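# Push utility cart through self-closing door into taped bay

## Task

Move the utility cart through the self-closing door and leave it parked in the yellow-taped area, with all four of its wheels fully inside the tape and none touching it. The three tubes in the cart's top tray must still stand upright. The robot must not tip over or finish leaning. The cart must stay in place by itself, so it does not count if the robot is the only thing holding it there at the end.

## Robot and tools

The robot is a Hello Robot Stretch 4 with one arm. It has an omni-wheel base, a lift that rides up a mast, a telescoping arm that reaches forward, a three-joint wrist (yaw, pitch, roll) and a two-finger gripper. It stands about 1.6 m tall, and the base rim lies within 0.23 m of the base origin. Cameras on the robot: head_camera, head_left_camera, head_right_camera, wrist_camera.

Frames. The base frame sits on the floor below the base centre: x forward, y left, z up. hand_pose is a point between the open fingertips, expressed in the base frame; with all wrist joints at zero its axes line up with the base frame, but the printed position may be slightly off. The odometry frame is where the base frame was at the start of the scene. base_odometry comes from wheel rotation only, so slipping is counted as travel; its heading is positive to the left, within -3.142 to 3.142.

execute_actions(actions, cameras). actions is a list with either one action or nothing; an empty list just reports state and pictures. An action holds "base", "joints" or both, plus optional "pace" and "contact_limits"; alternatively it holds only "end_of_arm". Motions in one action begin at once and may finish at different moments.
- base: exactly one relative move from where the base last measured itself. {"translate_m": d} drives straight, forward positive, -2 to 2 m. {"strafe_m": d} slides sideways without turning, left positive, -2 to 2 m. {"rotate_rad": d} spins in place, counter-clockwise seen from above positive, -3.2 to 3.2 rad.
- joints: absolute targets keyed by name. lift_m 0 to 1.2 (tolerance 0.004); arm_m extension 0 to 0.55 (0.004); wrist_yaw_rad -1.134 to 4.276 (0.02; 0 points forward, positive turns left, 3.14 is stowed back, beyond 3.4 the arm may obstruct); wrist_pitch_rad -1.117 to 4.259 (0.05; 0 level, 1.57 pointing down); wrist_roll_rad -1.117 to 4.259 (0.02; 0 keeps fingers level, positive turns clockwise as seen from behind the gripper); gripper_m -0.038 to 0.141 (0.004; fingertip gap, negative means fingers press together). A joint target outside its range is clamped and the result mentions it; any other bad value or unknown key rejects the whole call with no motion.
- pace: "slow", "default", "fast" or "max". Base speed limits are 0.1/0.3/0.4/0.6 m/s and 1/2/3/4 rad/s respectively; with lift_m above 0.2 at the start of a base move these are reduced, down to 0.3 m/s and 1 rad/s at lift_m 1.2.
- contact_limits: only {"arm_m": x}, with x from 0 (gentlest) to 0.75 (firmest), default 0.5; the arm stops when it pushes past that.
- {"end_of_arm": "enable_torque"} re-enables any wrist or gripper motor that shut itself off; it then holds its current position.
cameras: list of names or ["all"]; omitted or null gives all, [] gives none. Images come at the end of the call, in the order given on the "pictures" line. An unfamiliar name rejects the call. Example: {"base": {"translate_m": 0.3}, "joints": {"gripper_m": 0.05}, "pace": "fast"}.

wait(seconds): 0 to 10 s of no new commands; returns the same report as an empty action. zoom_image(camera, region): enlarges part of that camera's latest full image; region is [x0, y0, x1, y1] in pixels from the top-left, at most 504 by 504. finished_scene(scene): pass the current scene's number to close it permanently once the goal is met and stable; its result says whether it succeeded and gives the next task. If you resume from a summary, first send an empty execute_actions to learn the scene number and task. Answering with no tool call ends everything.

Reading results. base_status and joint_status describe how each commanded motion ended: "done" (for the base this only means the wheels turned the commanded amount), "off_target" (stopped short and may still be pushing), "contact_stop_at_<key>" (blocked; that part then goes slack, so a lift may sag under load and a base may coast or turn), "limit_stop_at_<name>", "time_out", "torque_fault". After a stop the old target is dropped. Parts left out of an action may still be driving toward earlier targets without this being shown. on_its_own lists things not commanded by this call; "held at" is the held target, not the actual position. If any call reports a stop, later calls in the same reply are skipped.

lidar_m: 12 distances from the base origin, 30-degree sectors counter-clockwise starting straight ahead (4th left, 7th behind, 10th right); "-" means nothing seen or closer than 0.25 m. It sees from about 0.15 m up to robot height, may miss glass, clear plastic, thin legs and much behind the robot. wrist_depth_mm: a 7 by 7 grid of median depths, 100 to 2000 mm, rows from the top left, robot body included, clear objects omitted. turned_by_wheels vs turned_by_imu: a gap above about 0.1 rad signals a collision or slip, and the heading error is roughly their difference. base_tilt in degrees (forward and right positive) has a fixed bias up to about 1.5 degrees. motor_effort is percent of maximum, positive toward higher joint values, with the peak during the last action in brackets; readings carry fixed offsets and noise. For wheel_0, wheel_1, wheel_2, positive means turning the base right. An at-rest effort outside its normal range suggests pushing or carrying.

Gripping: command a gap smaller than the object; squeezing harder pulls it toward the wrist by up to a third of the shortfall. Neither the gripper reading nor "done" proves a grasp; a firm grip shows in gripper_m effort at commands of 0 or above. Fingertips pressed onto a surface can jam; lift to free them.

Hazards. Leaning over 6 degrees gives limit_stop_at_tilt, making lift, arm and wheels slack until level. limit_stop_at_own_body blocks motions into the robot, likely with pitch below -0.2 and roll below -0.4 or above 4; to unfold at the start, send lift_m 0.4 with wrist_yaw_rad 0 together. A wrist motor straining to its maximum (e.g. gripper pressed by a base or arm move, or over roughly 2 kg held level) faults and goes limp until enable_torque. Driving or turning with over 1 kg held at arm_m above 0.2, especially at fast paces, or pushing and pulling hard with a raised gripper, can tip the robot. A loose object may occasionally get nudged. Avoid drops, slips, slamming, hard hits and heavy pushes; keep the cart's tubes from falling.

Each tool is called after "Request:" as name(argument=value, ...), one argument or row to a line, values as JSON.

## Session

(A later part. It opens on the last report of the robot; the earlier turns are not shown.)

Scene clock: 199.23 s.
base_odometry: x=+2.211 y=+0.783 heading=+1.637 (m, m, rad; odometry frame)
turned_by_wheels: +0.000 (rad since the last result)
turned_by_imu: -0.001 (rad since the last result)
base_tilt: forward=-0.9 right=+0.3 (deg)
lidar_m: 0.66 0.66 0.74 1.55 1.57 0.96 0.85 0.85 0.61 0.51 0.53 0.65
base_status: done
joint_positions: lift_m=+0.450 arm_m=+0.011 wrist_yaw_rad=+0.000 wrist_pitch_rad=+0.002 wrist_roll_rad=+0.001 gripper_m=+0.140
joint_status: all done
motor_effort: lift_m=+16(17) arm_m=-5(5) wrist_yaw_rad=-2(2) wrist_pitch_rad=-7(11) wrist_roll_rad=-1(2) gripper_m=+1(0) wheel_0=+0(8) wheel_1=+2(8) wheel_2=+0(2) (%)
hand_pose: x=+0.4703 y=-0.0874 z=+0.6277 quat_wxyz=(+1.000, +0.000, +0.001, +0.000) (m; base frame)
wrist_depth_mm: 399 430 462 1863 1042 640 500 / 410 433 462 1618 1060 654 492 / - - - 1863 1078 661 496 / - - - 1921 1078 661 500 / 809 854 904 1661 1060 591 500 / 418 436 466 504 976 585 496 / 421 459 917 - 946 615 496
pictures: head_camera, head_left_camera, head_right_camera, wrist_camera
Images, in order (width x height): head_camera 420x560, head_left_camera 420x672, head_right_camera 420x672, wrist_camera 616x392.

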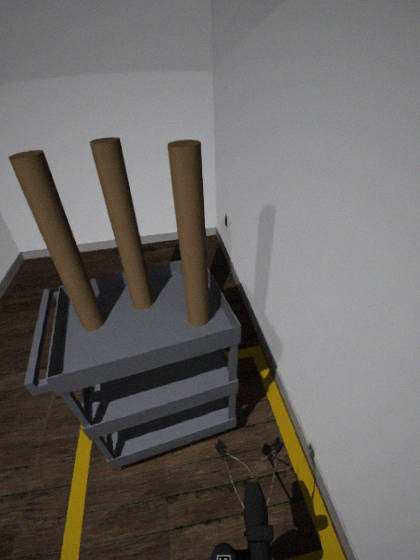

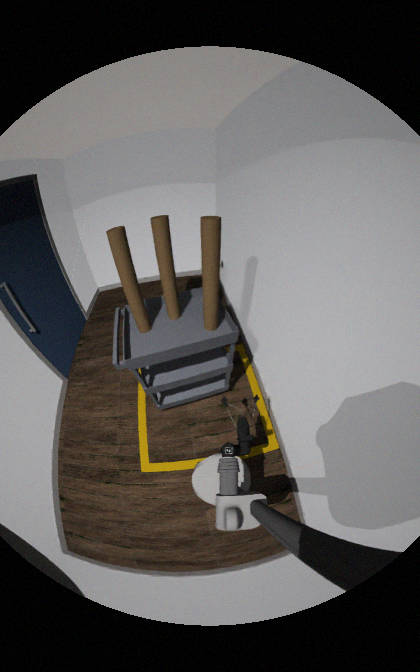

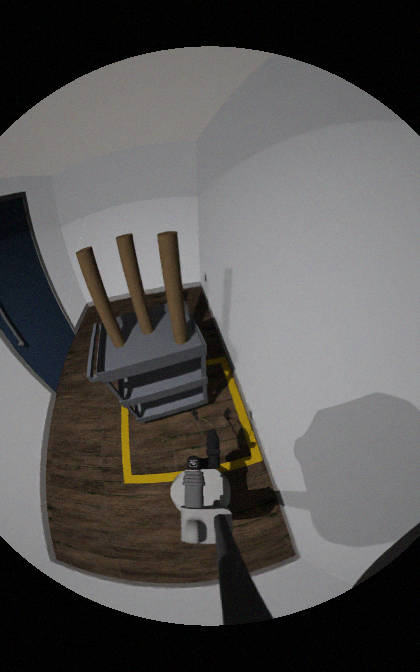

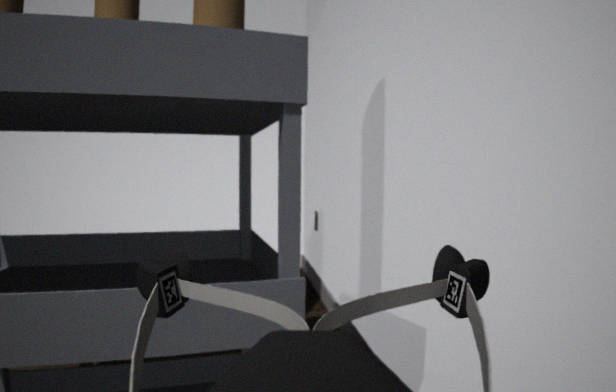

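Marginal; pull a little.

Request:
execute_actions(
  actions=[
    {"joints":{"arm_m":0.34,"lift_m":0.5},"base":{"strafe_m":0.03}},
  ],
  cameras=[],
)

Request:
execute_actions(
  actions=[
    {"joints":{"gripper_m":-0.03}},
  ],
  cameras=[],
)

Request:
execute_actions(
  actions=[
    {"base":{"translate_m":-0.12},"pace":"slow"},
  ],
  cameras=[],
)

Request:
execute_actions(
  actions=[
    {"joints":{"gripper_m":0.12}},
  ],
  cameras=["head_camera"],
)

Request:
finished_scene(
  scene=1,
)

Scene clock: 205.57 s.
base_odometry: x=+2.181 y=+0.781 heading=+1.637 (m, m, rad; odometry frame)
turned_by_wheels: +0.000 (rad since the last result)
turned_by_imu: -0.002 (rad since the last result)
base_tilt: forward=-0.9 right=+0.3 (deg)
lidar_m: 0.64 0.65 0.76 1.51 1.55 0.99 0.85 0.86 0.62 0.56 0.55 0.69
base_status: done
joint_positions: lift_m=+0.500 arm_m=+0.339 wrist_yaw_rad=+0.000 wrist_pitch_rad=+0.002 wrist_roll_rad=+0.000 gripper_m=+0.140
joint_status: all done
motor_effort: lift_m=+21(22) arm_m=+5(5) wrist_yaw_rad=-2(1) wrist_pitch_rad=-6(7) wrist_roll_rad=-1(0) gripper_m=+0(4) wheel_0=+1(8) wheel_1=+0(6) wheel_2=+0(2) (%)
hand_pose: x=+0.7985 y=-0.0874 z=+0.6774 quat_wxyz=(+1.000, +0.000, +0.001, +0.000) (m; base frame)
wrist_depth_mm: 130 138 148 159 960 591 455 / 171 177 180 165 960 597 452 / 484 492 500 170 976 603 455 / - - - 172 976 609 455 / - - - 174 976 539 455 / 539 554 585 171 891 539 452 / 496 488 517 - 854 559 455
pictures: none
No camera images: the call's "cameras" was empty. Leave "cameras" out to get every camera's image.

Scene clock: 208.13 s.
base_odometry: x=+2.181 y=+0.781 heading=+1.638 (m, m, rad; odometry frame)
turned_by_wheels: +0.000 (rad since the last result)
turned_by_imu: +0.000 (rad since the last result)
base_tilt: forward=-0.9 right=+0.3 (deg)
lidar_m: 0.64 0.65 0.74 1.53 1.52 0.99 0.87 0.86 0.63 0.56 0.56 0.69
base_status: not commanded
joint_positions: lift_m=+0.500 arm_m=+0.339 wrist_yaw_rad=+0.006 wrist_pitch_rad=+0.002 wrist_roll_rad=+0.000 gripper_m=-0.030
joint_status: all done
on_its_own: wrist_yaw_rad is at rest, and its effort (-18) is outside its rest range (-13 to +13)
motor_effort: lift_m=+21(20) arm_m=+4(5) wrist_yaw_rad=-18(19) wrist_pitch_rad=-7(7) wrist_roll_rad=-2(0) gripper_m=-17(12) wheel_0=+3(3) wheel_1=+2(2) wheel_2=+3(3) (%)
hand_pose: x=+0.7993 y=-0.0857 z=+0.6774 quat_wxyz=(+1.000, +0.000, +0.001, +0.003) (m; base frame)
wrist_depth_mm: 126 134 143 153 891 603 462 / 172 178 181 160 1008 609 455 / 484 496 504 164 1008 615 462 / - - - 166 1008 615 466 / - - - 167 1008 615 459 / 539 564 183 168 182 580 455 / 500 477 521 - 878 539 462
pictures: none
No camera images: the call's "cameras" was empty. Leave "cameras" out to get every camera's image.

Scene clock: 210.60 s.
base_odometry: x=+2.189 y=+0.661 heading=+1.637 (m, m, rad; odometry frame)
turned_by_wheels: -0.001 (rad since the last result)
turned_by_imu: -0.002 (rad since the last result)
base_tilt: forward=-0.9 right=+0.5 (deg)
lidar_m: 0.69 0.70 1.68 1.50 1.40 0.85 0.74 0.76 0.66 0.57 0.59 0.72
base_status: done
joint_positions: lift_m=+0.500 arm_m=+0.339 wrist_yaw_rad=-0.002 wrist_pitch_rad=+0.002 wrist_roll_rad=+0.000 gripper_m=-0.030
joint_status: not commanded
motor_effort: lift_m=+21(21) arm_m=+3(4) wrist_yaw_rad=+6(18) wrist_pitch_rad=-7(7) wrist_roll_rad=-2(3) gripper_m=-16(15) wheel_0=-7(6) wheel_1=-4(3) wheel_2=+1(10) (%)
hand_pose: x=+0.7987 y=-0.0881 z=+0.6773 quat_wxyz=(+1.000, +0.000, +0.001, -0.001) (m; base frame)
wrist_depth_mm: 139 143 148 153 931 621 480 / 172 177 181 160 1025 634 477 / 480 500 504 163 1008 634 480 / - - - 164 1025 634 480 / - - - 166 931 634 477 / 574 591 183 167 183 591 477 / 496 469 525 - 904 554 480
pictures: none
No camera images: the call's "cameras" was empty. Leave "cameras" out to get every camera's image.

Scene clock: 212.87 s.
base_odometry: x=+2.189 y=+0.661 heading=+1.637 (m, m, rad; odometry frame)
turned_by_wheels: +0.000 (rad since the last result)
turned_by_imu: +0.000 (rad since the last result)
base_tilt: forward=-0.9 right=+0.2 (deg)
lidar_m: 0.68 0.69 1.68 1.51 1.39 0.85 0.73 0.74 0.66 0.58 0.57 0.72
base_status: not commanded
joint_positions: lift_m=+0.500 arm_m=+0.339 wrist_yaw_rad=-0.001 wrist_pitch_rad=+0.002 wrist_roll_rad=+0.000 gripper_m=+0.120
joint_status: all done
motor_effort: lift_m=+21(21) arm_m=+3(3) wrist_yaw_rad=-1(13) wrist_pitch_rad=-7(7) wrist_roll_rad=-3(0) gripper_m=-3(13) wheel_0=-4(7) wheel_1=-2(4) wheel_2=+0(2) (%)
hand_pose: x=+0.7988 y=-0.0876 z=+0.6774 quat_wxyz=(+1.000, +0.000, +0.001, +0.000) (m; base frame)
wrist_depth_mm: 141 145 150 155 866 634 480 / 171 177 181 163 946 640 480 / 480 496 504 166 1025 640 480 / - - - 167 1042 640 488 / - - - 169 1042 603 484 / 574 591 609 169 878 569 477 / 500 488 530 - 904 591 484
pictures: head_camera
Images, in order (width x height): head_camera 420x560.

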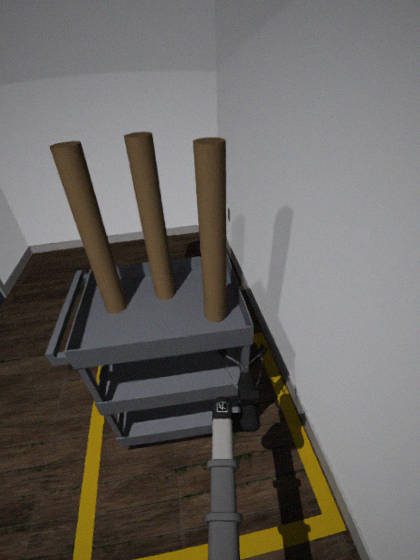

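The scene is finished: the task was done.


## Next scene

The same job, from a new start.

Request:
execute_actions(
  actions=[],
)

Scene clock: 0.00 s.
base_odometry: x=+0.000 y=+0.000 heading=+0.000 (m, m, rad; odometry frame)
turned_by_wheels: +0.000 (rad since the last result)
turned_by_imu: +0.000 (rad since the last result)
base_tilt: forward=-0.9 right=+0.3 (deg)
lidar_m: 1.33 1.92 1.79 1.14 0.76 0.70 0.73 0.72 0.69 0.70 0.92 1.28
base_status: not commanded
joint_positions: lift_m=+0.240 arm_m=+0.002 wrist_yaw_rad=+3.137 wrist_pitch_rad=-0.015 wrist_roll_rad=+0.016 gripper_m=+0.057
joint_status: not commanded
motor_effort: lift_m=+19 arm_m=-1 wrist_yaw_rad=-2 wrist_pitch_rad=-6 wrist_roll_rad=-2 gripper_m=-7 wheel_0=+0 wheel_1=+0 wheel_2=+0 (%)
hand_pose: x=-0.1156 y=+0.0888 z=+0.4225 quat_wxyz=(+0.002, +0.007, +0.008, +1.000) (m; base frame)
wrist_depth_mm: - 138 243 854 778 699 647 / - 116 138 866 778 699 640 / - 120 152 866 788 699 661 / 141 140 290 878 788 707 647 / 229 960 1008 878 778 707 654 / 225 931 196 866 198 707 668 / 224 866 976 - 778 699 661
pictures: head_camera, head_left_camera, head_right_camera, wrist_camera
Images, in order (width x height): head_camera 420x560, head_left_camera 420x672, head_right_camera 420x672, wrist_camera 616x392.

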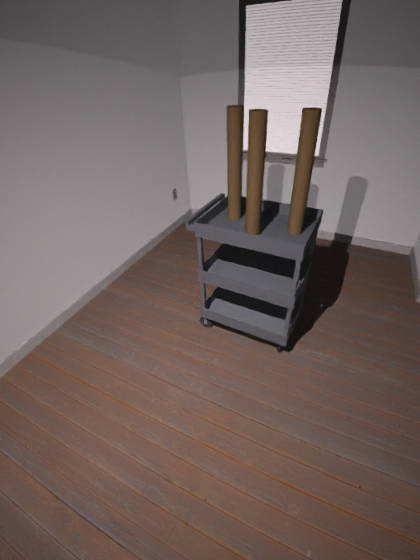

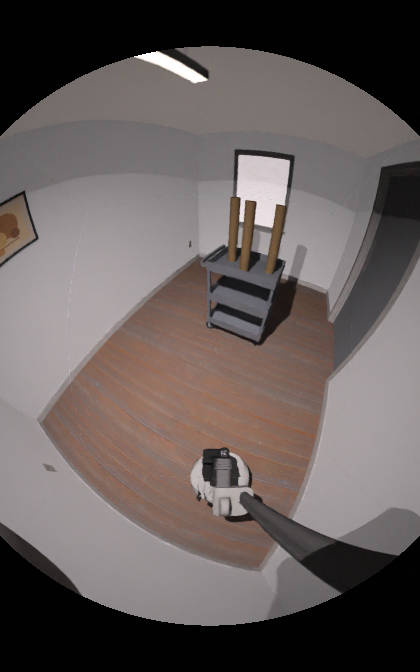

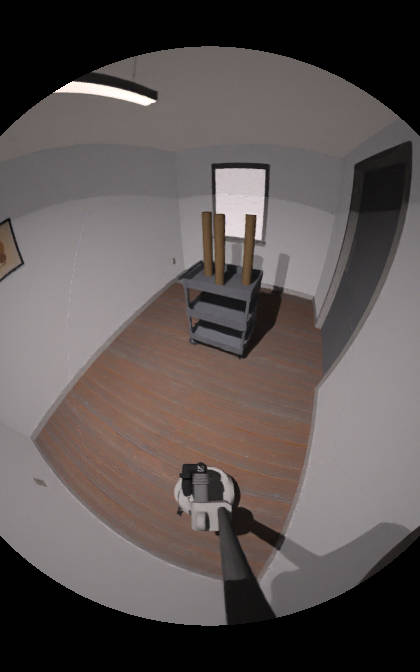

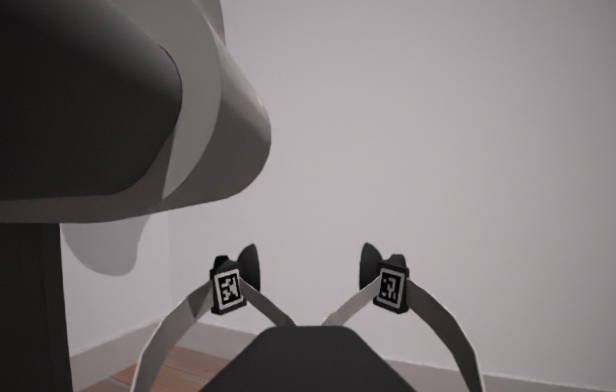

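Request:
execute_actions(
  actions=[
    {"base":{"rotate_rad":-0.67},"joints":{"lift_m":0.5}},
  ],
  cameras=[],
)

Request:
execute_actions(
  actions=[
    {"base":{"translate_m":1.72},"joints":{"wrist_yaw_rad":0,"wrist_pitch_rad":1.57,"gripper_m":0.13}},
  ],
  cameras=[],
)

Request:
execute_actions(
  actions=[
    {"base":{"rotate_rad":1.79}},
  ],
)

Scene clock: 5.97 s.
base_odometry: x=+0.000 y=+0.000 heading=-0.670 (m, m, rad; odometry frame)
turned_by_wheels: -0.670 (rad since the last result)
turned_by_imu: -0.669 (rad since the last result)
base_tilt: forward=-0.9 right=+0.3 (deg)
lidar_m: 1.62 1.26 1.56 1.77 1.36 0.80 0.69 0.71 0.81 0.69 0.69 0.85
base_status: done
joint_positions: lift_m=+0.500 arm_m=+0.002 wrist_yaw_rad=+3.137 wrist_pitch_rad=-0.015 wrist_roll_rad=+0.016 gripper_m=+0.057
joint_status: all done
motor_effort: lift_m=+21(21) arm_m=-1(1) wrist_yaw_rad=-3(2) wrist_pitch_rad=-6(6) wrist_roll_rad=+0(1) gripper_m=-3(5) wheel_0=+0(7) wheel_1=+0(4) wheel_2=+0(7) (%)
hand_pose: x=-0.1156 y=+0.0888 z=+0.6823 quat_wxyz=(+0.002, +0.007, +0.008, +1.000) (m; base frame)
wrist_depth_mm: - 137 243 854 917 960 1025 / - 116 138 878 904 976 1025 / - 120 152 866 917 991 1025 / 141 141 291 854 917 976 1042 / 228 788 831 878 917 976 1042 / 224 788 197 866 198 991 1042 / 223 788 854 - 960 1008 1060
pictures: none
No camera images: the call's "cameras" was empty. Leave "cameras" out to get every camera's image.

Scene clock: 13.17 s.
base_odometry: x=+1.348 y=-1.068 heading=-0.670 (m, m, rad; odometry frame)
turned_by_wheels: +0.000 (rad since the last result)
turned_by_imu: -0.006 (rad since the last result)
base_tilt: forward=-0.8 right=+0.4 (deg)
lidar_m: 0.66 1.34 1.55 0.55 0.55 0.68 2.41 0.53 0.42 0.34 0.35 0.43
base_status: done
joint_positions: lift_m=+0.500 arm_m=+0.002 wrist_yaw_rad=+0.000 wrist_pitch_rad=+1.570 wrist_roll_rad=+0.016 gripper_m=+0.130
joint_status: all done
motor_effort: lift_m=+19(21) arm_m=-1(1) wrist_yaw_rad=-2(10) wrist_pitch_rad=+0(4) wrist_roll_rad=-2(0) gripper_m=-1(1) wheel_0=+0(6) wheel_1=+0(5) wheel_2=+1(12) (%)
hand_pose: x=+0.1727 y=-0.0874 z=+0.3897 quat_wxyz=(+0.707, +0.006, +0.707, -0.006) (m; base frame)
wrist_depth_mm: 615 609 609 603 609 418 312 / 609 615 621 609 603 452 329 / 621 621 621 615 609 488 343 / 621 621 433 615 627 525 362 / 640 415 410 413 621 508 384 / 640 413 413 407 413 521 402 / 647 415 415 - 627 615 442
pictures: none
No camera images: the call's "cameras" was empty. Leave "cameras" out to get every camera's image.

Scene clock: 15.33 s.
base_odometry: x=+1.348 y=-1.068 heading=+1.120 (m, m, rad; odometry frame)
turned_by_wheels: +1.790 (rad since the last result)
turned_by_imu: +1.781 (rad since the last result)
base_tilt: forward=-0.9 right=+0.4 (deg)
lidar_m: 0.52 0.58 2.49 1.26 0.51 0.38 0.35 0.37 0.52 1.05 1.42 1.86
base_status: done
joint_positions: lift_m=+0.500 arm_m=+0.002 wrist_yaw_rad=+0.000 wrist_pitch_rad=+1.570 wrist_roll_rad=+0.016 gripper_m=+0.130
joint_status: not commanded
motor_effort: lift_m=+19(19) arm_m=-1(1) wrist_yaw_rad=-2(2) wrist_pitch_rad=+0(0) wrist_roll_rad=-1(1) gripper_m=-2(1) wheel_0=+0(7) wheel_1=+0(4) wheel_2=+1(8) (%)
hand_pose: x=+0.1727 y=-0.0874 z=+0.3897 quat_wxyz=(+0.707, +0.006, +0.707, -0.006) (m; base frame)
wrist_depth_mm: 615 609 597 603 603 597 603 / 615 609 615 615 609 609 597 / 621 615 615 609 615 615 609 / 627 627 439 615 609 621 621 / 634 413 404 407 621 621 627 / 627 407 413 410 415 627 621 / 640 415 413 - 647 634 634
pictures: head_camera, head_left_camera, head_right_camera, wrist_camera
Images, in order (width x height): head_camera 420x560, head_left_camera 420x672, head_right_camera 420x672, wrist_camera 616x392.

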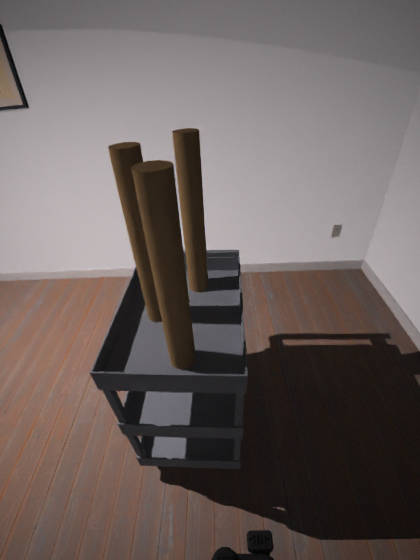

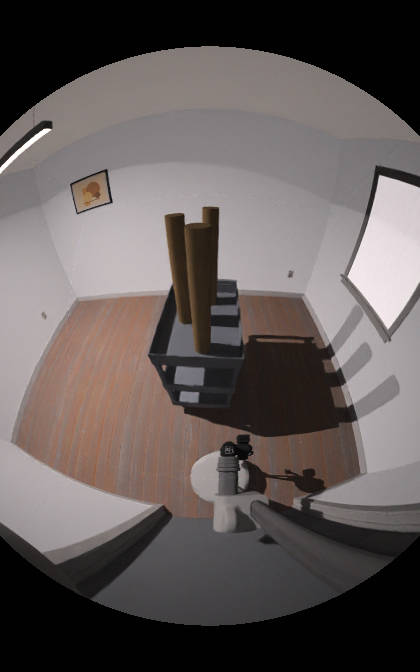

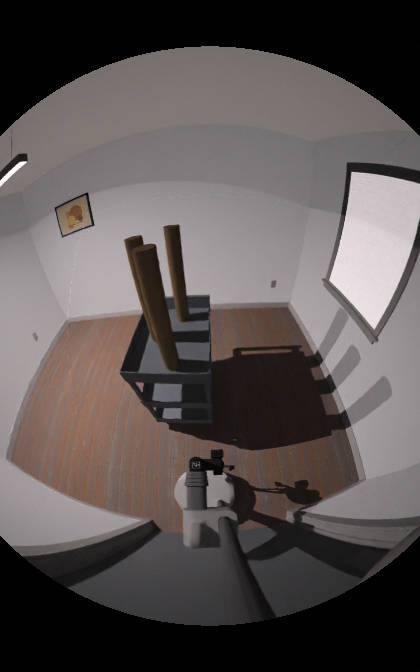

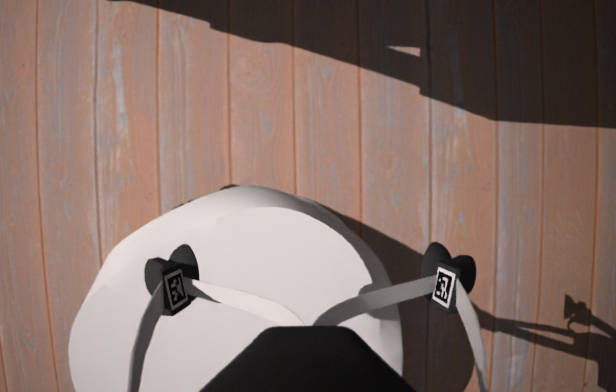

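Request:
execute_actions(
  actions=[
    {"base":{"strafe_m":0.03},"joints":{"wrist_pitch_rad":0}},
  ],
  cameras=[],
)

Request:
execute_actions(
  actions=[
    {"joints":{"arm_m":0.16}},
  ],
  cameras=["wrist_camera"],
)

Request:
execute_actions(
  actions=[
    {"joints":{"gripper_m":-0.035}},
  ],
  cameras=[],
)

Request:
execute_actions(
  actions=[
    {"joints":{"arm_m":0.01},"base":{"strafe_m":-0.1},"pace":"slow"},
  ],
  cameras=[],
)

Request:
execute_actions(
  actions=[
    {"base":{"translate_m":-0.65},"pace":"slow"},
  ],
)

Scene clock: 21.57 s.
base_odometry: x=+1.321 y=-1.055 heading=+1.120 (m, m, rad; odometry frame)
turned_by_wheels: +0.000 (rad since the last result)
turned_by_imu: -0.002 (rad since the last result)
base_tilt: forward=-0.9 right=+0.3 (deg)
lidar_m: 0.53 0.58 2.48 1.26 0.45 0.37 0.35 0.36 0.50 1.08 1.45 1.89
base_status: done
joint_positions: lift_m=+0.500 arm_m=+0.002 wrist_yaw_rad=+0.000 wrist_pitch_rad=+0.003 wrist_roll_rad=+0.016 gripper_m=+0.130
joint_status: all done
motor_effort: lift_m=+19(19) arm_m=-1(1) wrist_yaw_rad=-1(2) wrist_pitch_rad=-7(14) wrist_roll_rad=-1(1) gripper_m=-1(1) wheel_0=+0(7) wheel_1=+0(7) wheel_2=+0(0) (%)
hand_pose: x=+0.4609 y=-0.0874 z=+0.6775 quat_wxyz=(+1.000, +0.008, +0.001, +0.000) (m; base frame)
wrist_depth_mm: 327 324 320 317 1983 1983 1921 / 327 325 322 319 - 1983 1863 / 402 430 462 480 - 1983 1921 / - - - - - - 1921 / - - 976 946 - - 1921 / 603 654 615 334 1708 1756 1756 / 521 496 530 - 1464 1397 1430
pictures: none
No camera images: the call's "cameras" was empty. Leave "cameras" out to get every camera's image.

Scene clock: 23.10 s.
base_odometry: x=+1.321 y=-1.055 heading=+1.120 (m, m, rad; odometry frame)
turned_by_wheels: +0.000 (rad since the last result)
turned_by_imu: -0.001 (rad since the last result)
base_tilt: forward=-0.9 right=+0.3 (deg)
lidar_m: 0.53 0.57 2.49 1.24 0.47 0.38 0.35 0.37 0.49 1.08 1.46 1.93
base_status: not commanded
joint_positions: lift_m=+0.500 arm_m=+0.159 wrist_yaw_rad=+0.000 wrist_pitch_rad=+0.002 wrist_roll_rad=+0.016 gripper_m=+0.130
joint_status: all done
motor_effort: lift_m=+19(19) arm_m=+5(4) wrist_yaw_rad=-2(2) wrist_pitch_rad=-6(7) wrist_roll_rad=+1(0) gripper_m=+0(2) wheel_0=+0(0) wheel_1=+0(0) wheel_2=+0(0) (%)
hand_pose: x=+0.6185 y=-0.0874 z=+0.6776 quat_wxyz=(+1.000, +0.008, +0.001, +0.000) (m; base frame)
wrist_depth_mm: 166 164 162 160 1808 1863 1863 / 167 171 178 168 1863 1863 1863 / 413 452 477 170 1756 1756 1808 / 1808 1921 1921 172 1921 1808 1863 / 1863 798 1921 173 1863 1863 1863 / 597 647 609 173 1708 1808 1708 / 517 496 530 - 1464 1430 1430
pictures: wrist_camera
Images, in order (width x height): wrist_camera 616x392.

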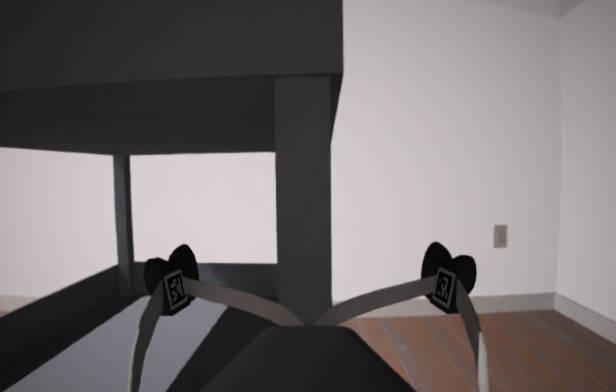

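Scene clock: 25.53 s.
base_odometry: x=+1.321 y=-1.055 heading=+1.120 (m, m, rad; odometry frame)
turned_by_wheels: +0.000 (rad since the last result)
turned_by_imu: -0.001 (rad since the last result)
base_tilt: forward=-0.9 right=+0.4 (deg)
lidar_m: 0.53 0.57 2.45 1.26 0.48 0.38 0.34 0.38 0.51 1.05 1.46 1.92
base_status: not commanded
joint_positions: lift_m=+0.500 arm_m=+0.159 wrist_yaw_rad=+0.001 wrist_pitch_rad=+0.002 wrist_roll_rad=+0.016 gripper_m=-0.035
joint_status: all done
motor_effort: lift_m=+19(19) arm_m=+4(5) wrist_yaw_rad=-5(7) wrist_pitch_rad=-6(6) wrist_roll_rad=+0(0) gripper_m=-15(13) wheel_0=+0(0) wheel_1=-1(0) wheel_2=+0(0) (%)
hand_pose: x=+0.6187 y=-0.0871 z=+0.6776 quat_wxyz=(+1.000, +0.008, +0.001, +0.001) (m; base frame)
wrist_depth_mm: 166 164 162 160 1808 1808 1808 / 167 170 177 168 1863 1863 1863 / 415 445 477 170 1863 1863 1863 / 1863 1863 1863 172 1808 1921 1863 / 1863 809 1921 173 1863 1863 1921 / 603 707 183 174 182 1863 1756 / 508 466 530 - 1499 1308 1366
pictures: none
No camera images: the call's "cameras" was empty. Leave "cameras" out to get every camera's image.

Scene clock: 28.33 s.
base_odometry: x=+1.411 y=-1.098 heading=+1.120 (m, m, rad; odometry frame)
turned_by_wheels: +0.000 (rad since the last result)
turned_by_imu: +0.000 (rad since the last result)
base_tilt: forward=-0.9 right=+0.4 (deg)
lidar_m: 0.35 0.39 2.56 1.24 0.51 0.39 0.34 0.37 0.53 1.05 1.31 1.78
base_status: done
joint_positions: lift_m=+0.500 arm_m=+0.011 wrist_yaw_rad=+0.000 wrist_pitch_rad=+0.003 wrist_roll_rad=+0.016 gripper_m=-0.035
joint_status: all done
motor_effort: lift_m=+19(19) arm_m=-6(8) wrist_yaw_rad=-3(40) wrist_pitch_rad=-8(9) wrist_roll_rad=-1(1) gripper_m=-16(19) wheel_0=-2(12) wheel_1=-1(6) wheel_2=+2(6) (%)
hand_pose: x=+0.4705 y=-0.0873 z=+0.6774 quat_wxyz=(+1.000, +0.008, +0.001, +0.000) (m; base frame)
wrist_depth_mm: 152 154 158 160 1983 1983 1808 / 160 168 174 167 1983 1921 1708 / 407 436 469 170 1983 - 1708 / - - 1983 172 1983 - 1708 / - - - 173 - - 1808 / 654 715 182 174 182 1983 1661 / 512 484 535 - 1499 1336 1397
pictures: none
No camera images: the call's "cameras" was empty. Leave "cameras" out to get every camera's image.

Scene clock: 36.10 s.
base_odometry: x=+1.128 y=-1.683 heading=+1.120 (m, m, rad; odometry frame)
turned_by_wheels: +0.000 (rad since the last result)
turned_by_imu: -0.002 (rad since the last result)
base_tilt: forward=-0.8 right=+0.3 (deg)
lidar_m: 0.38 0.42 0.34 0.25 - 0.25 0.27 1.94 1.38 1.00 0.57 1.83
base_status: done
joint_positions: lift_m=+0.500 arm_m=+0.011 wrist_yaw_rad=+0.005 wrist_pitch_rad=+0.002 wrist_roll_rad=+0.016 gripper_m=-0.035
joint_status: not commanded
on_its_own: wrist_yaw_rad is at rest, and its effort (-17) is outside its rest range (-13 to +13)
motor_effort: lift_m=+19(19) arm_m=-5(6) wrist_yaw_rad=-17(18) wrist_pitch_rad=-7(13) wrist_roll_rad=-2(1) gripper_m=-12(20) wheel_0=-2(12) wheel_1=-2(14) wheel_2=+5(18) (%)
hand_pose: x=+0.4707 y=-0.0859 z=+0.6775 quat_wxyz=(+1.000, +0.008, +0.001, +0.003) (m; base frame)
wrist_depth_mm: 182 175 167 161 - - 1863 / 185 178 173 168 - - 1808 / 399 433 462 170 - - 1756 / - - - 172 - - 1808 / - - - 174 - - 1808 / 580 661 183 173 182 1983 1708 / 492 466 535 - 1499 1308 1430
pictures: head_camera, head_left_camera, head_right_camera, wrist_camera
Images, in order (width x height): head_camera 420x560, head_left_camera 420x672, head_right_camera 420x672, wrist_camera 616x392.

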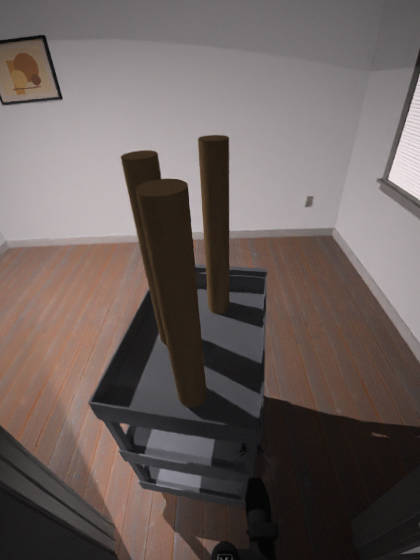

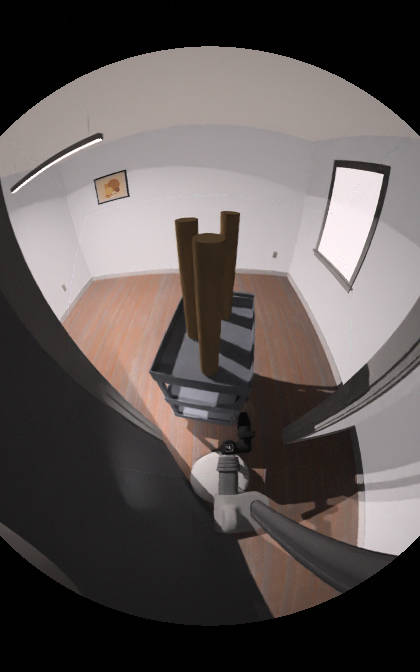

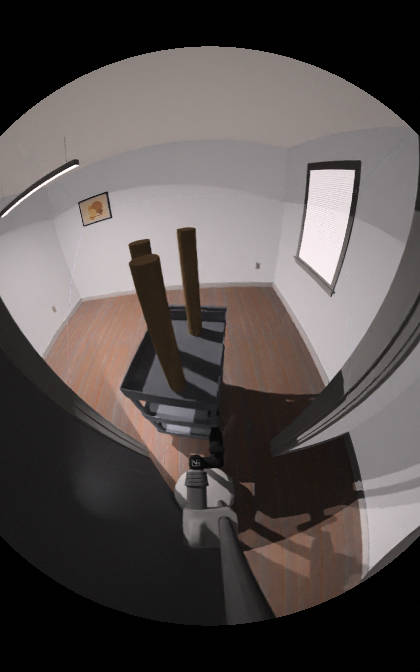

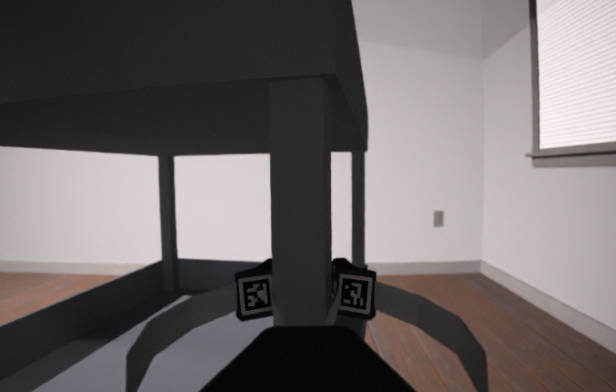

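Request:
execute_actions(
  actions=[
    {"base":{"translate_m":-0.7},"pace":"slow"},
  ],
  cameras=["head_left_camera"],
)

Request:
execute_actions(
  actions=[
    {"base":{"translate_m":-0.75},"pace":"slow"},
  ],
  cameras=["head_left_camera","head_camera"],
)

Scene clock: 47.17 s.
base_odometry: x=+0.823 y=-2.313 heading=+1.120 (m, m, rad; odometry frame)
turned_by_wheels: +0.000 (rad since the last result)
turned_by_imu: +0.000 (rad since the last result)
base_tilt: forward=-0.9 right=+0.4 (deg)
lidar_m: 0.40 0.39 0.25 0.25 - 1.21 1.15 1.21 1.39 1.31 1.37 0.57
base_status: done
joint_positions: lift_m=+0.500 arm_m=+0.011 wrist_yaw_rad=+0.003 wrist_pitch_rad=+0.002 wrist_roll_rad=+0.016 gripper_m=-0.035
joint_status: not commanded
motor_effort: lift_m=+19(19) arm_m=-5(5) wrist_yaw_rad=-12(21) wrist_pitch_rad=-7(6) wrist_roll_rad=-1(1) gripper_m=-16(16) wheel_0=-2(6) wheel_1=-2(6) wheel_2=+3(10) (%)
hand_pose: x=+0.4706 y=-0.0864 z=+0.6775 quat_wxyz=(+1.000, +0.008, +0.001, +0.002) (m; base frame)
wrist_depth_mm: 225 197 173 160 297 - 691 / 228 202 181 164 297 - 691 / 399 433 462 170 484 - 707 / 707 - - 172 - - 699 / 699 - - 174 - - 699 / 591 603 183 172 183 1863 707 / 477 466 535 - 530 1308 707
pictures: head_left_camera
Images, in order (width x height): head_left_camera 420x672.

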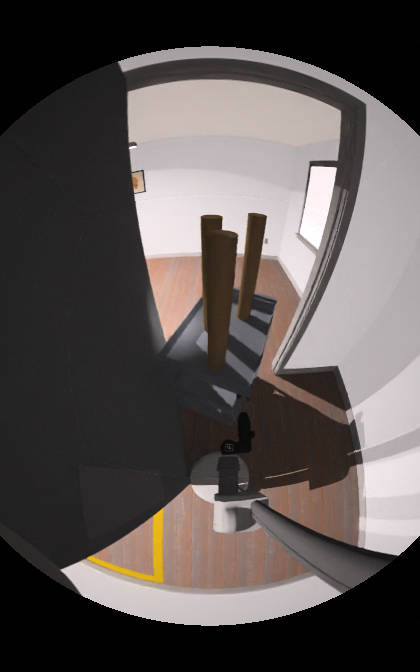

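Scene clock: 55.93 s.
base_odometry: x=+0.496 y=-2.988 heading=+1.120 (m, m, rad; odometry frame)
turned_by_wheels: +0.000 (rad since the last result)
turned_by_imu: -0.001 (rad since the last result)
base_tilt: forward=-0.8 right=+0.3 (deg)
lidar_m: 0.38 0.64 2.37 1.75 0.61 0.44 0.40 0.44 0.61 1.30 1.40 0.45
base_status: done
joint_positions: lift_m=+0.500 arm_m=+0.011 wrist_yaw_rad=+0.000 wrist_pitch_rad=+0.002 wrist_roll_rad=+0.016 gripper_m=-0.035
joint_status: not commanded
motor_effort: lift_m=+19(19) arm_m=-5(5) wrist_yaw_rad=-3(13) wrist_pitch_rad=-7(7) wrist_roll_rad=-1(0) gripper_m=-19(16) wheel_0=-3(5) wheel_1=-3(6) wheel_2=+3(8) (%)
hand_pose: x=+0.4703 y=-0.0874 z=+0.6775 quat_wxyz=(+1.000, +0.008, +0.001, +0.000) (m; base frame)
wrist_depth_mm: 445 285 195 159 195 293 1430 / 439 289 206 165 205 290 525 / 449 430 462 170 488 484 591 / 459 778 - 172 - 1464 1464 / 462 768 - 173 1464 1464 1499 / 466 549 183 169 184 640 627 / 469 399 539 - 530 421 591
pictures: head_camera, head_left_camera
Images, in order (width x height): head_camera 420x560, head_left_camera 420x672.

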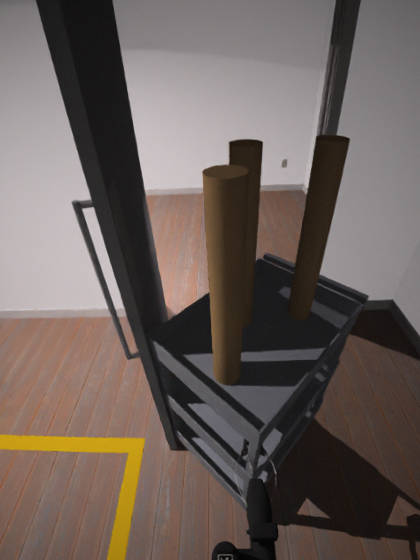

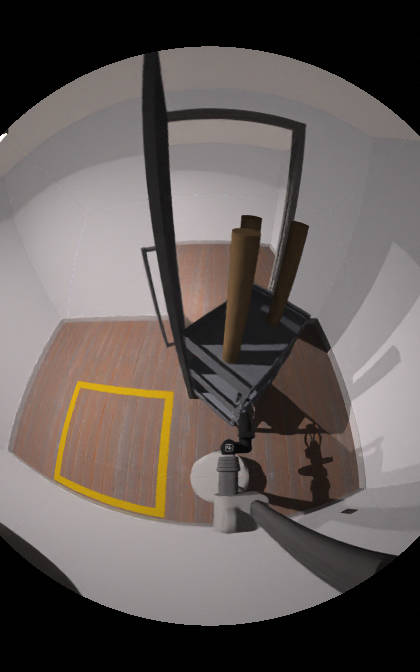

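Request:
execute_actions(
  actions=[
    {"base":{"translate_m":-0.12},"pace":"slow"},
  ],
  cameras=[],
)

Request:
execute_actions(
  actions=[
    {"base":{"strafe_m":0.7},"pace":"slow"},
  ],
  cameras=["head_left_camera","head_camera"],
)

Scene clock: 61.60 s.
base_odometry: x=+0.444 y=-3.096 heading=+1.120 (m, m, rad; odometry frame)
turned_by_wheels: +0.000 (rad since the last result)
turned_by_imu: -0.002 (rad since the last result)
base_tilt: forward=-1.0 right=+0.3 (deg)
lidar_m: 0.39 0.72 2.51 1.32 0.42 0.32 0.30 0.29 0.46 1.21 1.37 0.42
base_status: done
joint_positions: lift_m=+0.500 arm_m=+0.011 wrist_yaw_rad=-0.004 wrist_pitch_rad=+0.002 wrist_roll_rad=+0.016 gripper_m=-0.035
joint_status: not commanded
motor_effort: lift_m=+19(19) arm_m=-4(5) wrist_yaw_rad=+8(17) wrist_pitch_rad=-6(7) wrist_roll_rad=-2(0) gripper_m=-17(17) wheel_0=-1(4) wheel_1=+0(4) wheel_2=+0(11) (%)
hand_pose: x=+0.4697 y=-0.0885 z=+0.6776 quat_wxyz=(+1.000, +0.008, +0.001, -0.002) (m; base frame)
wrist_depth_mm: 1618 309 197 157 188 264 1499 / 1537 314 209 163 204 264 415 / 1618 433 462 168 492 484 469 / 1661 1576 - 169 - 1537 1618 / 1618 1661 - 170 1576 1618 1618 / 1618 549 183 167 185 654 603 / 1464 442 539 - 530 462 436
pictures: none
No camera images: the call's "cameras" was empty. Leave "cameras" out to get every camera's image.

Scene clock: 69.73 s.
base_odometry: x=-0.186 y=-2.790 heading=+1.119 (m, m, rad; odometry frame)
turned_by_wheels: -0.001 (rad since the last result)
turned_by_imu: -0.007 (rad since the last result)
base_tilt: forward=-0.9 right=+0.3 (deg)
lidar_m: 0.39 1.84 1.79 1.40 0.43 0.32 0.31 0.33 0.43 0.42 0.35 0.33
base_status: done
joint_positions: lift_m=+0.500 arm_m=+0.010 wrist_yaw_rad=-0.005 wrist_pitch_rad=+0.002 wrist_roll_rad=+0.016 gripper_m=-0.035
joint_status: not commanded
motor_effort: lift_m=+19(19) arm_m=-1(4) wrist_yaw_rad=+13(55) wrist_pitch_rad=-7(8) wrist_roll_rad=+0(0) gripper_m=-17(10) wheel_0=-4(15) wheel_1=-1(5) wheel_2=-2(9) (%)
hand_pose: x=+0.4692 y=-0.0889 z=+0.6775 quat_wxyz=(+1.000, +0.008, +0.001, -0.003) (m; base frame)
wrist_depth_mm: 1537 1537 1537 140 120 113 - / 1537 1537 1537 154 177 175 183 / 1537 1537 1576 155 1618 488 1537 / 1576 1537 1618 157 1576 1618 1618 / 1576 1576 1576 158 1618 1576 1537 / 1618 1618 182 158 185 500 1618 / 1499 1397 1537 - 1464 445 469
pictures: head_camera, head_left_camera
Images, in order (width x height): head_camera 420x560, head_left_camera 420x672.

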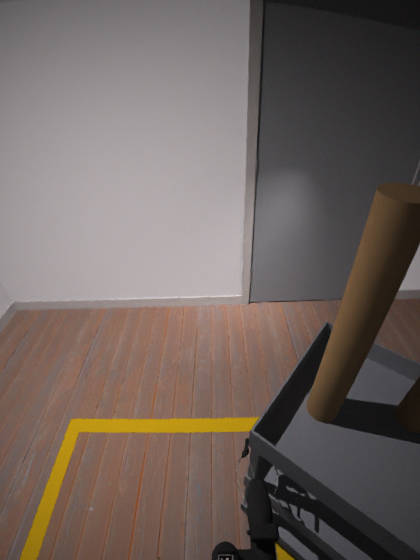

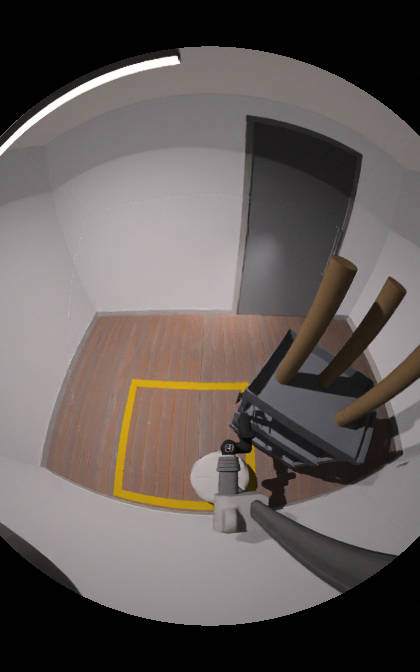

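Request:
execute_actions(
  actions=[
    {"base":{"strafe_m":0.72},"pace":"slow"},
  ],
  cameras=["head_right_camera","head_camera"],
)

Scene clock: 80.90 s.
base_odometry: x=-0.833 y=-2.476 heading=+1.118 (m, m, rad; odometry frame)
turned_by_wheels: -0.001 (rad since the last result)
turned_by_imu: -0.009 (rad since the last result)
base_tilt: forward=-0.9 right=+0.3 (deg)
lidar_m: 0.36 1.44 1.03 0.98 0.51 0.35 0.31 0.34 0.25 0.25 0.25 0.25
base_status: done
joint_positions: lift_m=+0.500 arm_m=+0.010 wrist_yaw_rad=-0.009 wrist_pitch_rad=+0.002 wrist_roll_rad=+0.016 gripper_m=-0.035
joint_status: not commanded
on_its_own: wrist_yaw_rad is at rest, and its effort (+24) is outside its rest range (-13 to +13)
motor_effort: lift_m=+19(19) arm_m=-1(1) wrist_yaw_rad=+24(28) wrist_pitch_rad=-7(7) wrist_roll_rad=-1(0) gripper_m=-14(13) wheel_0=-4(13) wheel_1=-1(3) wheel_2=-5(5) (%)
hand_pose: x=+0.4689 y=-0.0900 z=+0.6775 quat_wxyz=(+1.000, +0.008, +0.001, -0.005) (m; base frame)
wrist_depth_mm: 1499 1537 1499 127 116 114 - / 1576 1464 1576 149 177 174 183 / 1499 1499 1537 151 1499 1576 1537 / 1499 1537 1537 153 1537 1618 1537 / 1537 1576 1537 155 1618 1576 1618 / 1537 1618 182 155 185 1661 1618 / 1397 1366 1537 - 1499 1336 1430
pictures: head_camera, head_right_camera
Images, in order (width x height): head_camera 420x560, head_right_camera 420x672.

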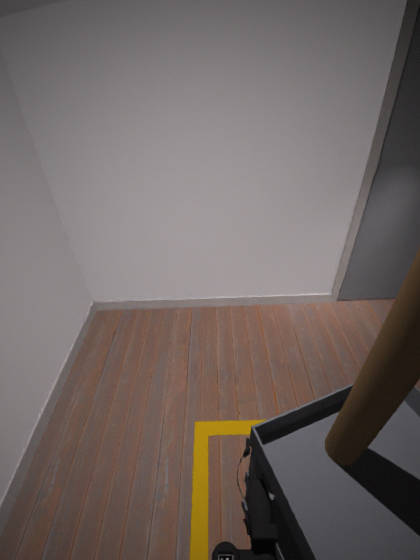

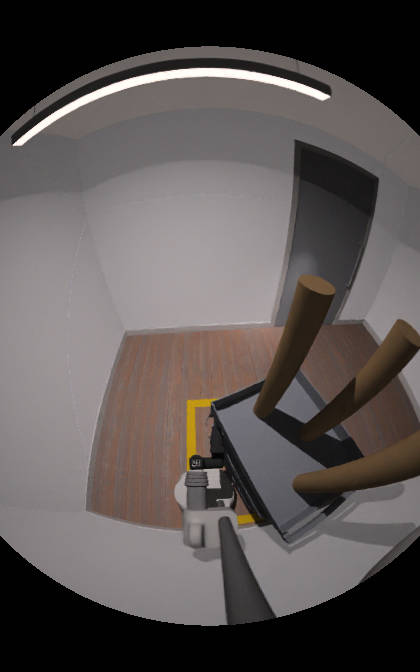

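Request:
execute_actions(
  actions=[
    {"joints":{"arm_m":0.11},"pace":"slow"},
  ],
  cameras=[],
)

Request:
execute_actions(
  actions=[
    {"joints":{"gripper_m":0.07}},
  ],
  cameras=[],
)

Request:
execute_actions(
  actions=[
    {"joints":{"arm_m":0.005}},
  ],
  cameras=[],
)

Request:
execute_actions(
  actions=[
    {"base":{"strafe_m":0.3}},
  ],
  cameras=["head_right_camera","head_camera"],
)

Scene clock: 87.57 s.
base_odometry: x=-0.833 y=-2.476 heading=+1.119 (m, m, rad; odometry frame)
turned_by_wheels: +0.001 (rad since the last result)
turned_by_imu: -0.001 (rad since the last result)
base_tilt: forward=-0.8 right=+0.3 (deg)
lidar_m: 0.38 1.45 1.04 0.97 0.50 0.35 0.32 0.34 0.25 0.25 0.25 0.25
base_status: not commanded
joint_positions: lift_m=+0.500 arm_m=+0.109 wrist_yaw_rad=-0.003 wrist_pitch_rad=+0.002 wrist_roll_rad=+0.016 gripper_m=-0.035
joint_status: all done
motor_effort: lift_m=+19(19) arm_m=+7(10) wrist_yaw_rad=+8(32) wrist_pitch_rad=-5(6) wrist_roll_rad=-1(1) gripper_m=-16(13) wheel_0=+0(4) wheel_1=-1(1) wheel_2=-2(5) (%)
hand_pose: x=+0.5679 y=-0.0884 z=+0.6777 quat_wxyz=(+1.000, +0.008, +0.001, -0.002) (m; base frame)
wrist_depth_mm: 1464 1397 1430 117 118 116 - / 1397 1430 1430 134 1430 177 200 / 1430 1430 1464 135 1430 1464 1464 / 1430 1464 1464 137 1430 1430 1499 / 1499 1464 1430 138 1464 1464 1499 / 1464 1464 183 138 185 1499 1430 / 1336 1336 1537 - 1499 1366 1430
pictures: none
No camera images: the call's "cameras" was empty. Leave "cameras" out to get every camera's image.

Scene clock: 89.30 s.
base_odometry: x=-0.833 y=-2.476 heading=+1.119 (m, m, rad; odometry frame)
turned_by_wheels: +0.000 (rad since the last result)
turned_by_imu: -0.001 (rad since the last result)
base_tilt: forward=-0.9 right=+0.4 (deg)
lidar_m: 0.40 1.44 1.04 0.96 0.50 0.35 0.32 0.34 0.26 0.25 0.25 0.25
base_status: not commanded
joint_positions: lift_m=+0.500 arm_m=+0.109 wrist_yaw_rad=-0.002 wrist_pitch_rad=+0.002 wrist_roll_rad=+0.016 gripper_m=+0.070
joint_status: all done
motor_effort: lift_m=+19(19) arm_m=+6(7) wrist_yaw_rad=+4(10) wrist_pitch_rad=-6(6) wrist_roll_rad=-4(1) gripper_m=-2(9) wheel_0=+0(0) wheel_1=-1(1) wheel_2=-2(2) (%)
hand_pose: x=+0.5682 y=-0.0880 z=+0.6776 quat_wxyz=(+1.000, +0.008, +0.001, -0.001) (m; base frame)
wrist_depth_mm: 1397 1430 1366 118 118 116 - / 1430 1430 1430 141 181 178 200 / 1464 1464 1430 142 1464 1464 1397 / 1430 1464 1430 143 1430 1464 1464 / 1464 1464 1464 144 1499 1499 1464 / 1464 1464 216 144 1430 1464 1499 / 1366 1366 1499 - 1499 1366 1397
pictures: none
No camera images: the call's "cameras" was empty. Leave "cameras" out to get every camera's image.

Scene clock: 90.60 s.
base_odometry: x=-0.833 y=-2.476 heading=+1.119 (m, m, rad; odometry frame)
turned_by_wheels: +0.000 (rad since the last result)
turned_by_imu: +0.000 (rad since the last result)
base_tilt: forward=-0.9 right=+0.4 (deg)
lidar_m: 0.39 1.46 1.03 0.97 0.49 0.32 0.32 0.32 0.26 0.25 0.25 0.25
base_status: not commanded
joint_positions: lift_m=+0.500 arm_m=+0.006 wrist_yaw_rad=+0.000 wrist_pitch_rad=+0.002 wrist_roll_rad=+0.016 gripper_m=+0.070
joint_status: all done
motor_effort: lift_m=+19(19) arm_m=-5(5) wrist_yaw_rad=-2(4) wrist_pitch_rad=-7(6) wrist_roll_rad=+1(0) gripper_m=-4(4) wheel_0=+0(0) wheel_1=-1(1) wheel_2=-2(2) (%)
hand_pose: x=+0.4653 y=-0.0874 z=+0.6775 quat_wxyz=(+1.000, +0.008, +0.001, +0.000) (m; base frame)
wrist_depth_mm: 1499 1537 1537 193 120 114 - / 1499 1537 1499 219 177 174 183 / 1537 1537 1537 247 1576 1576 1537 / 1576 1576 1537 251 1576 1618 1576 / 1576 1576 1618 255 1576 1576 1576 / 1499 1576 217 250 217 1576 1576 / 1366 1397 1499 - 1464 1366 1430
pictures: none
No camera images: the call's "cameras" was empty. Leave "cameras" out to get every camera's image.

Scene clock: 92.93 s.
base_odometry: x=-1.103 y=-2.345 heading=+1.119 (m, m, rad; odometry frame)
turned_by_wheels: +0.000 (rad since the last result)
turned_by_imu: -0.001 (rad since the last result)
base_tilt: forward=-0.9 right=+0.3 (deg)
lidar_m: 1.76 1.03 0.73 0.68 0.52 0.34 0.33 0.35 0.47 0.47 0.46 0.53
base_status: done
joint_positions: lift_m=+0.500 arm_m=+0.006 wrist_yaw_rad=+0.000 wrist_pitch_rad=+0.002 wrist_roll_rad=+0.016 gripper_m=+0.070
joint_status: not commanded
motor_effort: lift_m=+19(19) arm_m=-4(5) wrist_yaw_rad=-2(43) wrist_pitch_rad=-6(6) wrist_roll_rad=-1(1) gripper_m=-4(7) wheel_0=+2(13) wheel_1=-2(11) wheel_2=+1(3) (%)
hand_pose: x=+0.4650 y=-0.0875 z=+0.6775 quat_wxyz=(+1.000, +0.008, +0.001, +0.000) (m; base frame)
wrist_depth_mm: 1118 1537 1537 1499 1537 1499 1499 / 1118 1499 1499 1499 1537 1537 1537 / 1138 1537 1537 1537 1537 1537 1576 / 1160 1537 1576 1576 1499 1537 1576 / 1098 1576 1618 1576 1576 1576 1537 / 1098 1537 217 1576 217 1576 1618 / 1078 1336 1537 - 1499 1366 1397
pictures: head_camera, head_right_camera
Images, in order (width x height): head_camera 420x560, head_right_camera 420x672.

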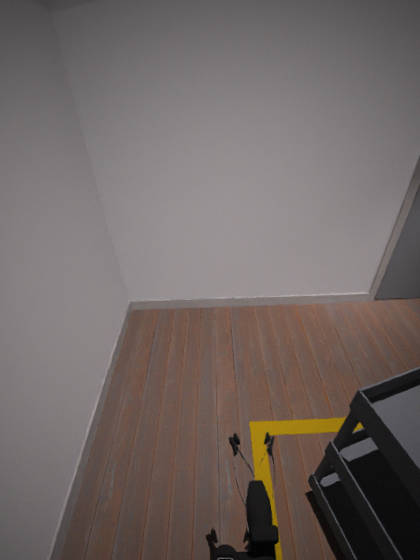

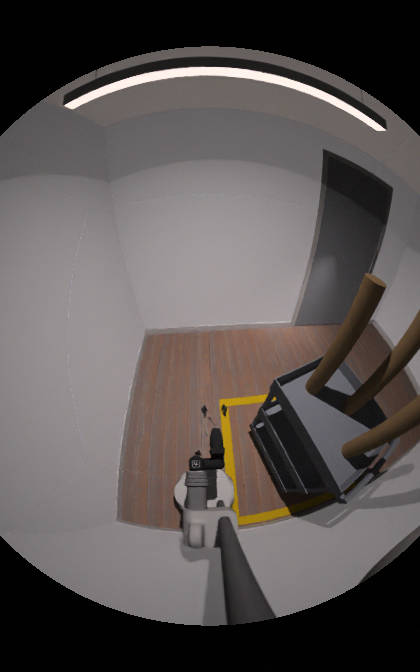

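Request:
finished_scene(
  scene=2,
)

The scene is finished: the task was done.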